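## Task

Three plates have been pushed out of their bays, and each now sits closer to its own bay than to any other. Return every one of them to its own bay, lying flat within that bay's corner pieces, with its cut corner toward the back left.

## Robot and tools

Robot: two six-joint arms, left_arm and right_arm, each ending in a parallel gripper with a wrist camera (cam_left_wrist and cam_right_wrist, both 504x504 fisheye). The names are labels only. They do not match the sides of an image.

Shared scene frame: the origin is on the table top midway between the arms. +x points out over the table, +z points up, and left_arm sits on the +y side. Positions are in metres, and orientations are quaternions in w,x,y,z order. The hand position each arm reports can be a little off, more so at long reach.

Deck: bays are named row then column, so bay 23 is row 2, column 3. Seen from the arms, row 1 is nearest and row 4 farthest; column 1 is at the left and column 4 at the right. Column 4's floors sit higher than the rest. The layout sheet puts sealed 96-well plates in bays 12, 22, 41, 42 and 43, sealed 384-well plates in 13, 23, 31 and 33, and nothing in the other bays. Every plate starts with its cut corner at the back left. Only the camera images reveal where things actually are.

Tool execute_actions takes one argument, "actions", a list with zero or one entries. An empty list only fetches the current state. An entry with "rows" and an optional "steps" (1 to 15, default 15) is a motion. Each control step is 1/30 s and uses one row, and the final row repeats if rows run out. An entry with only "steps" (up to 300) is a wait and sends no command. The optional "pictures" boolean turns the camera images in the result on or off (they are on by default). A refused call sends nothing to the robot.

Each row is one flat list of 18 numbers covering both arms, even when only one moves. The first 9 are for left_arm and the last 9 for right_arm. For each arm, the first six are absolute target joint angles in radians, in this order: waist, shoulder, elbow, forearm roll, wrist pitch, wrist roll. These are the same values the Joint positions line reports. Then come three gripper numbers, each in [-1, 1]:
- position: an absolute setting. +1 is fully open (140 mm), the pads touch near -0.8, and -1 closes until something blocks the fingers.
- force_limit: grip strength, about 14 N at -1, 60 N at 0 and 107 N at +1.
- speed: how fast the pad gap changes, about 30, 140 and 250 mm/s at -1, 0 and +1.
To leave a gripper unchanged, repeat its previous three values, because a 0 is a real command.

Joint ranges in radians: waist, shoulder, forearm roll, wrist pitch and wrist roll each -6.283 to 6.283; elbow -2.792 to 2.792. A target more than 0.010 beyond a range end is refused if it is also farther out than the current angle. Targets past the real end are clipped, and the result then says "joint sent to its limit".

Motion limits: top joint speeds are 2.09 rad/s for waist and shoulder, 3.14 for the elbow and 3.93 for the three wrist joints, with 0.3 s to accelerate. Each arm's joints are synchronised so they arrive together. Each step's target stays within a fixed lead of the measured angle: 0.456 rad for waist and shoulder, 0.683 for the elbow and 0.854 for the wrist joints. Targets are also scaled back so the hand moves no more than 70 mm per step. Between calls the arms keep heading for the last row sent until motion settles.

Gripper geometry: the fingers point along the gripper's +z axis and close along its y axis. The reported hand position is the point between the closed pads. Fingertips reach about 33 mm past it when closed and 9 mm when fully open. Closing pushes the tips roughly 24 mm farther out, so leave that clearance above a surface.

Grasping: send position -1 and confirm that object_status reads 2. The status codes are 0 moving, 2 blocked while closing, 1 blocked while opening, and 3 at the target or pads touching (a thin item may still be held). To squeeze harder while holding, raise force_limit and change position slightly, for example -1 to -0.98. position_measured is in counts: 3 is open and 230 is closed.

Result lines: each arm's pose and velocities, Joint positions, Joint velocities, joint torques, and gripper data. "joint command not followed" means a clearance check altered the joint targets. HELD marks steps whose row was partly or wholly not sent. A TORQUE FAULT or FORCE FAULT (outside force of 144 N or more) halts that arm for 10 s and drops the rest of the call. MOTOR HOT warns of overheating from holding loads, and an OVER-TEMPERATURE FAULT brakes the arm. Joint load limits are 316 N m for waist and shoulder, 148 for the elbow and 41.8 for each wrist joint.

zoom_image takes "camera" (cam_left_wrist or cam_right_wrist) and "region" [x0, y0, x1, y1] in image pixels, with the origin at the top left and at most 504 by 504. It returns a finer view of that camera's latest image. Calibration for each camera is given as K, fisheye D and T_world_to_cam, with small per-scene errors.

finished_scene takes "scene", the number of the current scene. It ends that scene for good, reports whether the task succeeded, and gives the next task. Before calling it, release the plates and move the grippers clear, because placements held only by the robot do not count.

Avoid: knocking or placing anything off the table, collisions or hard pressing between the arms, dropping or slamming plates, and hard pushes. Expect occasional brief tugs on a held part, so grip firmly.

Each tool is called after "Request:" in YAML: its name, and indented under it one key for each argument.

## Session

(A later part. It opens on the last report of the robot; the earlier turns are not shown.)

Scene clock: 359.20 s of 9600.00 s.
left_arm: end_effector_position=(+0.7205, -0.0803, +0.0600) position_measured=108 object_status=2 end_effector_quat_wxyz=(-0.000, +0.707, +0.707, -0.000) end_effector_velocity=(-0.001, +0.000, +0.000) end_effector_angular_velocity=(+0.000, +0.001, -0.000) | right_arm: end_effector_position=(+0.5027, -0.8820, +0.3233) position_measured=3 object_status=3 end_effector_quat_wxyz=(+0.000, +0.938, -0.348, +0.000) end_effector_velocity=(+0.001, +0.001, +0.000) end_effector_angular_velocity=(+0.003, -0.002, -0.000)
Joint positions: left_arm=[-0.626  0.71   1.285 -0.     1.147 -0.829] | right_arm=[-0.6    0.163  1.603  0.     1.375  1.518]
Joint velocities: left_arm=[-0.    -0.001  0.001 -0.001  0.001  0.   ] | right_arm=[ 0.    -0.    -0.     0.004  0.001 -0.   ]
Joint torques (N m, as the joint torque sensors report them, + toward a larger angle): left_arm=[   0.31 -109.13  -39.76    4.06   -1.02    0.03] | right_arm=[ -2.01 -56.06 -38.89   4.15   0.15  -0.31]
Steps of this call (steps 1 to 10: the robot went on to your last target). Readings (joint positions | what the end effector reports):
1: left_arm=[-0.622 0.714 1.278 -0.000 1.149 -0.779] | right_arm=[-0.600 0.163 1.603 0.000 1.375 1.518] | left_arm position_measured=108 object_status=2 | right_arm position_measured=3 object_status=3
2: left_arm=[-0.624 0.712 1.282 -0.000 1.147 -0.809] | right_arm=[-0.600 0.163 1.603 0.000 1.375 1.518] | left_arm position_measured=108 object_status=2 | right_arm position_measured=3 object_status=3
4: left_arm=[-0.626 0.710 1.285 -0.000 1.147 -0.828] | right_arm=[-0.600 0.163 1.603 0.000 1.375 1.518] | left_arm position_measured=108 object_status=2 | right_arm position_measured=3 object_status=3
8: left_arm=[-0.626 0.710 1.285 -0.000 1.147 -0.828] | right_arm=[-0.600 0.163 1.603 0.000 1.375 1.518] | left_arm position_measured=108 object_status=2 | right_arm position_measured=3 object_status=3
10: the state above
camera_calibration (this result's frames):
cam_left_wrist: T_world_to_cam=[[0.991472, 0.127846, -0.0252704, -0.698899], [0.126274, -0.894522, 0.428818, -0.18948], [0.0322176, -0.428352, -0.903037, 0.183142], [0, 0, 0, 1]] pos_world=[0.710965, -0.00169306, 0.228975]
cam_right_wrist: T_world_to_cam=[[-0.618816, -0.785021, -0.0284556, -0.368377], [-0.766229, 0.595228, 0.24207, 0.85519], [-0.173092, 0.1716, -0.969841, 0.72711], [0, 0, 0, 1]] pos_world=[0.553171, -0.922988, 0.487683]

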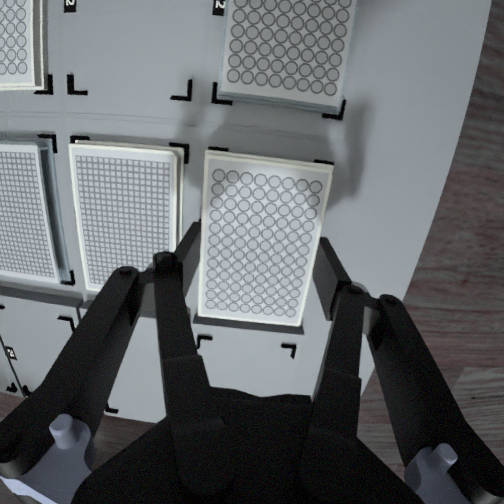

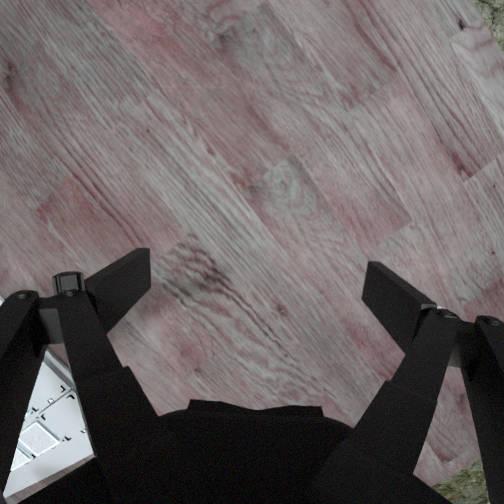

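Request:
execute_actions:
  actions:
    - {"rows":[[-0.6267,0.7115,1.2825,0,1.1476,-0.8297,-1,0,0,-0.6,0.163,1.603,0,1.375,1.518,1,0,0],[-0.6267,0.7115,1.2825,0,1.1476,-0.8297,-1,0,0,-0.6,0.163,1.603,0,1.375,1.518,1,0,0],[-0.6267,0.7115,1.2825,0,1.1476,-0.8297,-1,0,0,-0.6,0.163,1.603,0,1.375,1.518,1,0,0],[-0.6267,0.7202,1.2904,0,1.131,-0.8297,-1,0,0,-0.6,0.163,1.603,0,1.375,1.518,1,0,0]],"steps":14}

Request:
zoom_image:
  camera: "cam_left_wrist"
  region: [170,120,370,350]

Scene clock: 366.53 s of 9600.00 s.
left_arm: end_effector_position=(+0.7206, -0.0818, +0.0480) position_measured=108 object_status=2 end_effector_quat_wxyz=(+0.000, +0.707, +0.707, +0.000) end_effector_velocity=(-0.001, +0.001, -0.001) end_effector_angular_velocity=(+0.001, +0.002, +0.000) | right_arm: end_effector_position=(+0.5027, -0.8820, +0.3233) position_measured=3 object_status=3 end_effector_quat_wxyz=(+0.000, +0.938, -0.348, +0.000) end_effector_velocity=(+0.000, +0.000, -0.000) end_effector_angular_velocity=(-0.000, -0.001, +0.000)
Joint positions: left_arm=[-0.627  0.72   1.29   0.     1.131 -0.83 ] | right_arm=[-0.6    0.163  1.603  0.     1.375  1.518]
Joint velocities: left_arm=[ 0.     0.001  0.001 -0.     0.    -0.   ] | right_arm=[ 0.     0.     0.     0.    -0.001 -0.   ]
Joint torques (N m, as the joint torque sensors report them, + toward a larger angle): left_arm=[   1.04 -115.71  -39.95    3.93   -0.56   -0.07] | right_arm=[ -1.94 -55.35 -38.93   4.18   0.04  -0.17]
Steps of this call (steps 1 to 30: the robot went on to your last target; steps 31 to 90: nothing new was sent; then 3.87 s passed at rest; steps 91 to 104: all 14 steps of this action). Readings (joint positions | what the end effector reports):
91: left_arm=[-0.626 0.710 1.285 0.000 1.146 -0.829] | right_arm=[-0.600 0.163 1.603 0.000 1.375 1.518] | left_arm position_measured=108 object_status=2 | right_arm position_measured=3 object_status=3
92: left_arm=[-0.626 0.710 1.284 0.000 1.147 -0.829] | right_arm=[-0.600 0.163 1.603 0.000 1.375 1.518] | left_arm position_measured=108 object_status=2 | right_arm position_measured=3 object_status=3
94: left_arm=[-0.627 0.711 1.283 0.000 1.147 -0.830] | right_arm=[-0.600 0.163 1.603 -0.000 1.375 1.518] | left_arm position_measured=108 object_status=2 | right_arm position_measured=3 object_status=3
98: left_arm=[-0.627 0.720 1.290 0.000 1.131 -0.830] | right_arm=[-0.600 0.163 1.603 -0.000 1.375 1.518] | left_arm position_measured=108 object_status=2 | right_arm position_measured=3 object_status=3
104: the state above
camera_calibration (this result's frames):
cam_left_wrist: T_world_to_cam=[[0.991479, 0.127815, -0.0251616, -0.699032], [0.126199, -0.894531, 0.428822, -0.185706], [0.0323019, -0.428343, -0.903039, 0.171653], [0, 0, 0, 1]] pos_world=[0.710966, -0.00324652, 0.217056]
cam_right_wrist: T_world_to_cam=[[-0.618816, -0.785021, -0.0284558, -0.368377], [-0.766229, 0.595228, 0.24207, 0.85519], [-0.173092, 0.1716, -0.969841, 0.72711], [0, 0, 0, 1]] pos_world=[0.553171, -0.922988, 0.487683]

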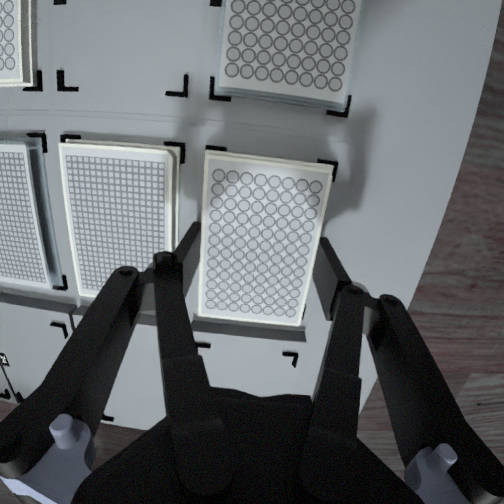

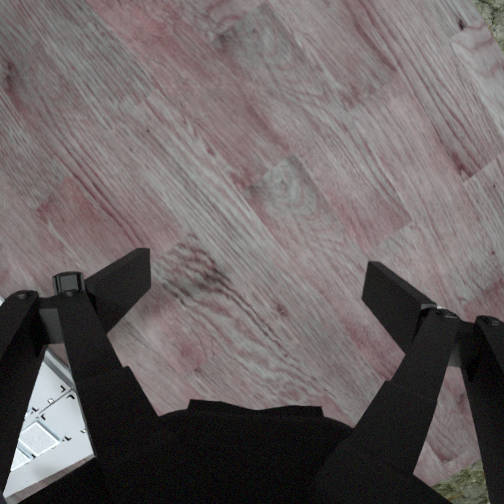

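Region (170, 120, 370, 350) of cam_left_wrist's 504x504 image, scaled by 2.191, with more detail than that image has; it fills the left 438 columns of this view, and the rest is white.

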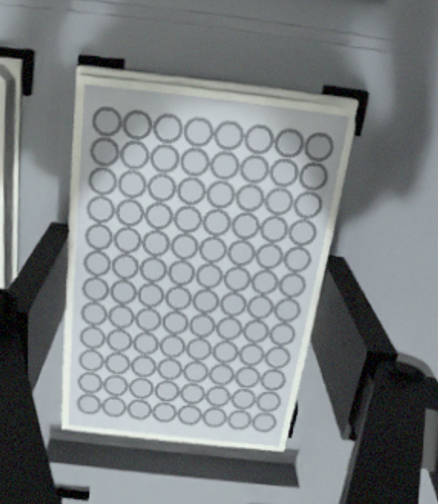

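Request:
execute_actions:
  actions:
    - {"rows":[[-0.6259,0.7214,1.2885,0,1.1317,-0.829,-1,0,0,-0.6,0.163,1.603,0,1.375,1.518,1,0,0],[-0.6259,0.7214,1.2885,0,1.1317,-0.829,-1,0,0,-0.6,0.163,1.603,0,1.375,1.518,1,0,0],[-0.6259,0.7214,1.2885,0,1.1317,-0.829,-1,0,0,-0.6,0.163,1.603,0,1.375,1.518,1,0,0],[-0.6259,0.7214,1.2885,0,1.1317,-0.829,-1,0,0,-0.6,0.163,1.603,0,1.375,1.518,1,0,0],[-0.6259,0.7236,1.2906,0,1.1274,-0.829,-1,0,0,-0.6,0.163,1.603,0,1.375,1.518,1,0,0]],"steps":14}

Request:
zoom_image:
  camera: "cam_left_wrist"
  region: [170,120,370,350]

Scene clock: 375.57 s of 9600.00 s.
left_arm: end_effector_position=(+0.7216, -0.0818, +0.0448) position_measured=108 object_status=2 end_effector_quat_wxyz=(+0.000, +0.707, +0.707, -0.000) end_effector_velocity=(-0.000, -0.000, -0.000) end_effector_angular_velocity=(-0.000, -0.000, -0.000) | right_arm: end_effector_position=(+0.5027, -0.8820, +0.3233) position_measured=3 object_status=3 end_effector_quat_wxyz=(+0.000, +0.938, -0.348, +0.000) end_effector_velocity=(-0.000, -0.001, -0.000) end_effector_angular_velocity=(-0.001, +0.001, -0.001)
Joint positions: left_arm=[-0.626  0.724  1.291 -0.     1.127 -0.829] | right_arm=[-0.6    0.163  1.603  0.     1.375  1.518]
Joint velocities: left_arm=[-0.    -0.     0.    -0.    -0.001  0.   ] | right_arm=[-0.     0.    -0.    -0.002 -0.     0.001]
Joint torques (N m, as the joint torque sensors report them, + toward a larger angle): left_arm=[  -0.35 -111.76  -39.78    3.73   -0.32    0.05] | right_arm=[ -2.03 -55.67 -39.09   4.09   0.07  -0.37]
Steps of this call (steps 1 to 15: the robot went on to your last target; steps 16 to 90: nothing new was sent; then 5.57 s passed at rest; steps 91 to 104: all 14 steps of this action). Readings (joint positions | what the end effector reports):
91: left_arm=[-0.627 0.720 1.290 -0.000 1.131 -0.830] | right_arm=[-0.600 0.163 1.603 -0.000 1.375 1.518] | left_arm position_measured=108 object_status=2 | right_arm position_measured=3 object_status=3
92: left_arm=[-0.626 0.721 1.290 -0.000 1.131 -0.830] | right_arm=[-0.600 0.163 1.603 0.000 1.375 1.518] | left_arm position_measured=108 object_status=2 | right_arm position_measured=3 object_status=3
94: left_arm=[-0.626 0.721 1.289 -0.000 1.131 -0.830] | right_arm=[-0.600 0.163 1.603 0.000 1.375 1.518] | left_arm position_measured=108 object_status=2 | right_arm position_measured=3 object_status=3
98: left_arm=[-0.626 0.724 1.290 -0.000 1.128 -0.829] | right_arm=[-0.600 0.163 1.603 0.000 1.375 1.518] | left_arm position_measured=108 object_status=2 | right_arm position_measured=3 object_status=3
104: the state above
camera_calibration (this result's frames):
cam_left_wrist: T_world_to_cam=[[0.991451, 0.128014, -0.025229, -0.700074], [0.126408, -0.894498, 0.428828, -0.184595], [0.0323287, -0.428351, -0.903034, 0.168677], [0, 0, 0, 1]] pos_world=[0.71197, -0.0032476, 0.213818]
cam_right_wrist: T_world_to_cam=[[-0.618816, -0.785021, -0.0284559, -0.368377], [-0.766229, 0.595228, 0.24207, 0.85519], [-0.173092, 0.1716, -0.969841, 0.72711], [0, 0, 0, 1]] pos_world=[0.553171, -0.922988, 0.487683]

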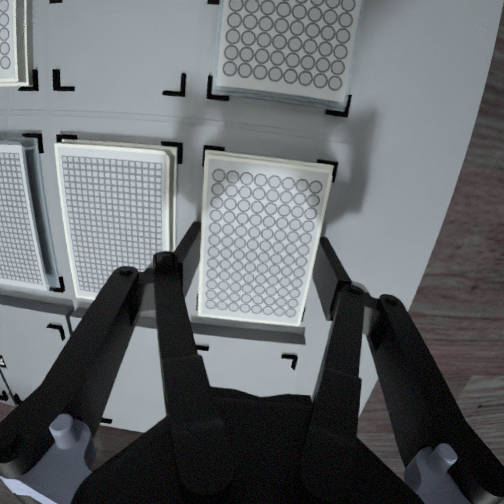

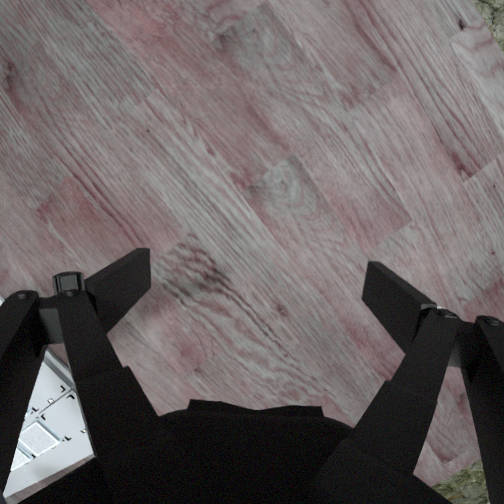

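Region (170, 120, 370, 350) of cam_left_wrist's 504x504 image, scaled by 2.191, with more detail than that image has; it fills the left 438 columns of this view, and the rest is white.

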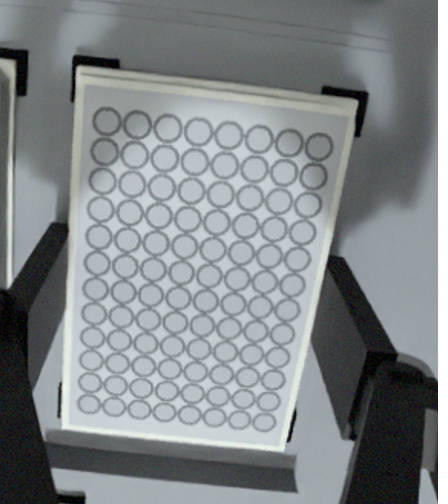

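Symmetric. Release and lift.

Request:
execute_actions:
  actions:
    - {"rows":[[-0.6259,0.7243,1.2912,0,1.1261,-0.829,-1,0,0,-0.6,0.163,1.603,0,1.375,1.518,1,0,0],[-0.6259,0.7243,1.2912,0,1.1261,-0.829,-1,0,0,-0.6,0.163,1.603,0,1.375,1.518,1,0,0],[-0.6259,0.7243,1.2912,0,1.1261,-0.829,-1,0,0,-0.6,0.163,1.603,0,1.375,1.518,1,0,0],[-0.6259,0.7243,1.2912,0,1.1261,-0.829,0.5,0,-0.3,-0.6,0.163,1.603,0,1.375,1.518,1,0,0]],"steps":15}
  pictures: false

Request:
execute_actions:
  actions:
    - {"rows":[[-0.6259,0.655,1.232,0,1.2546,-0.829,0.5,0,-0.3,-0.6,0.163,1.603,0,1.375,1.518,1,0,0]],"steps":15}

Request:
zoom_image:
  camera: "cam_left_wrist"
  region: [150,100,390,360]

Scene clock: 383.53 s of 9600.00 s.
left_arm: end_effector_position=(+0.7216, -0.0818, +0.0439) position_measured=66 object_status=0 end_effector_quat_wxyz=(-0.000, +0.707, +0.707, +0.000) end_effector_velocity=(-0.000, +0.000, -0.002) end_effector_angular_velocity=(+0.002, +0.002, -0.000) | right_arm: end_effector_position=(+0.5027, -0.8820, +0.3233) position_measured=3 object_status=3 end_effector_quat_wxyz=(+0.000, +0.938, -0.348, +0.000) end_effector_velocity=(-0.000, -0.000, -0.000) end_effector_angular_velocity=(-0.001, +0.001, +0.000)
Joint positions: left_arm=[-0.626  0.724  1.291  0.     1.126 -0.829] | right_arm=[-0.6    0.163  1.603  0.     1.375  1.518]
Joint velocities: left_arm=[-0.     0.002  0.     0.     0.     0.   ] | right_arm=[-0.     0.     0.    -0.001 -0.    -0.   ]
Joint torques (N m, as the joint torque sensors report them, + toward a larger angle): left_arm=[   1.16 -111.97  -39.82    3.33   -0.53   -0.24] | right_arm=[ -1.95 -56.06 -39.46   4.2    0.12  -0.47]
Steps of this call (steps 1 to 15: the robot went on to your last target; steps 16 to 90: nothing new was sent; then 4.47 s passed at rest; steps 91 to 105: all 15 steps of this action). Readings (joint positions | what the end effector reports):
91: left_arm=[-0.626 0.724 1.291 0.000 1.127 -0.829] | right_arm=[-0.600 0.163 1.603 0.000 1.375 1.518] | left_arm position_measured=108 object_status=2 | right_arm position_measured=3 object_status=3
92: left_arm=[-0.626 0.724 1.291 0.000 1.127 -0.829] | right_arm=[-0.600 0.163 1.603 0.000 1.375 1.518] | left_arm position_measured=108 object_status=2 | right_arm position_measured=3 object_status=3
94: left_arm=[-0.626 0.724 1.291 0.000 1.126 -0.829] | right_arm=[-0.600 0.163 1.603 0.000 1.375 1.518] | left_arm position_measured=108 object_status=0 | right_arm position_measured=3 object_status=3
98: left_arm=[-0.626 0.724 1.291 0.000 1.126 -0.829] | right_arm=[-0.600 0.163 1.603 0.000 1.375 1.518] | left_arm position_measured=88 object_status=0 | right_arm position_measured=3 object_status=3
105: the state above

Scene clock: 384.03 s of 9600.00 s.
left_arm: end_effector_position=(+0.7172, -0.0770, +0.1378) position_measured=66 object_status=3 end_effector_quat_wxyz=(-0.000, +0.707, +0.707, -0.000) end_effector_velocity=(+0.000, -0.000, +0.000) end_effector_angular_velocity=(-0.000, -0.001, -0.000) | right_arm: end_effector_position=(+0.5027, -0.8820, +0.3233) position_measured=3 object_status=3 end_effector_quat_wxyz=(+0.000, +0.938, -0.348, +0.000) end_effector_velocity=(+0.001, +0.000, +0.000) end_effector_angular_velocity=(-0.000, -0.001, +0.000)
Joint positions: left_arm=[-0.626  0.655  1.232 -0.     1.255 -0.829] | right_arm=[-0.6    0.163  1.603  0.     1.375  1.518]
Joint velocities: left_arm=[-0.     0.    -0.001  0.     0.     0.   ] | right_arm=[ 0.001 -0.    -0.     0.    -0.001  0.   ]
Joint torques (N m, as the joint torque sensors report them, + toward a larger angle): left_arm=[  -0.14 -106.96  -40.47    3.55   -0.36   -0.21] | right_arm=[ -1.43 -56.21 -39.48   4.12  -0.07  -0.35]
Steps of this call (steps 1 to 15: all 15 steps of this action). Readings (joint positions | what the end effector reports):
1: left_arm=[-0.626 0.724 1.291 0.000 1.126 -0.829] | right_arm=[-0.600 0.163 1.603 0.000 1.375 1.518] | left_arm position_measured=66 object_status=0 | right_arm position_measured=3 object_status=3
2: left_arm=[-0.626 0.721 1.288 -0.000 1.135 -0.829] | right_arm=[-0.600 0.163 1.603 -0.000 1.375 1.518] | left_arm position_measured=66 object_status=0 | right_arm position_measured=3 object_status=3
4: left_arm=[-0.626 0.692 1.263 -0.000 1.189 -0.829] | right_arm=[-0.600 0.163 1.603 -0.000 1.375 1.518] | left_arm position_measured=66 object_status=3 | right_arm position_measured=3 object_status=3
8: left_arm=[-0.626 0.655 1.232 0.000 1.253 -0.829] | right_arm=[-0.600 0.163 1.603 0.000 1.375 1.518] | left_arm position_measured=66 object_status=3 | right_arm position_measured=3 object_status=3
15: the state above
camera_calibration (this result's frames):
cam_left_wrist: T_world_to_cam=[[0.991449, 0.128006, -0.0253682, -0.693943], [0.126461, -0.894507, 0.428795, -0.219653], [0.0321961, -0.428336, -0.903046, 0.254909], [0, 0, 0, 1]] pos_world=[0.707579, 0.00153375, 0.306777]
cam_right_wrist: T_world_to_cam=[[-0.618816, -0.785021, -0.0284558, -0.368377], [-0.766229, 0.595228, 0.24207, 0.85519], [-0.173092, 0.1716, -0.969841, 0.72711], [0, 0, 0, 1]] pos_world=[0.553171, -0.922989, 0.487683]

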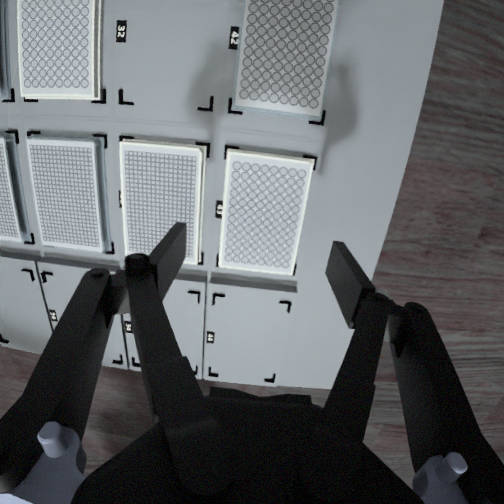

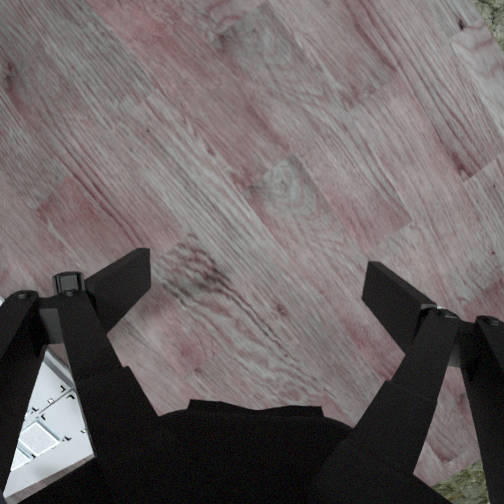

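Region (150, 100, 390, 360) of cam_left_wrist's 504x504 image, scaled by 1.938, with more detail than that image has; it fills the left 465 columns of this view, and the rest is white.

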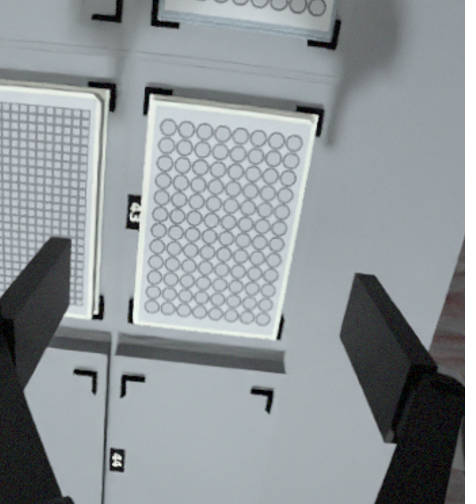

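Request:
finished_scene:
  scene: 1

The scene is finished: the task was done.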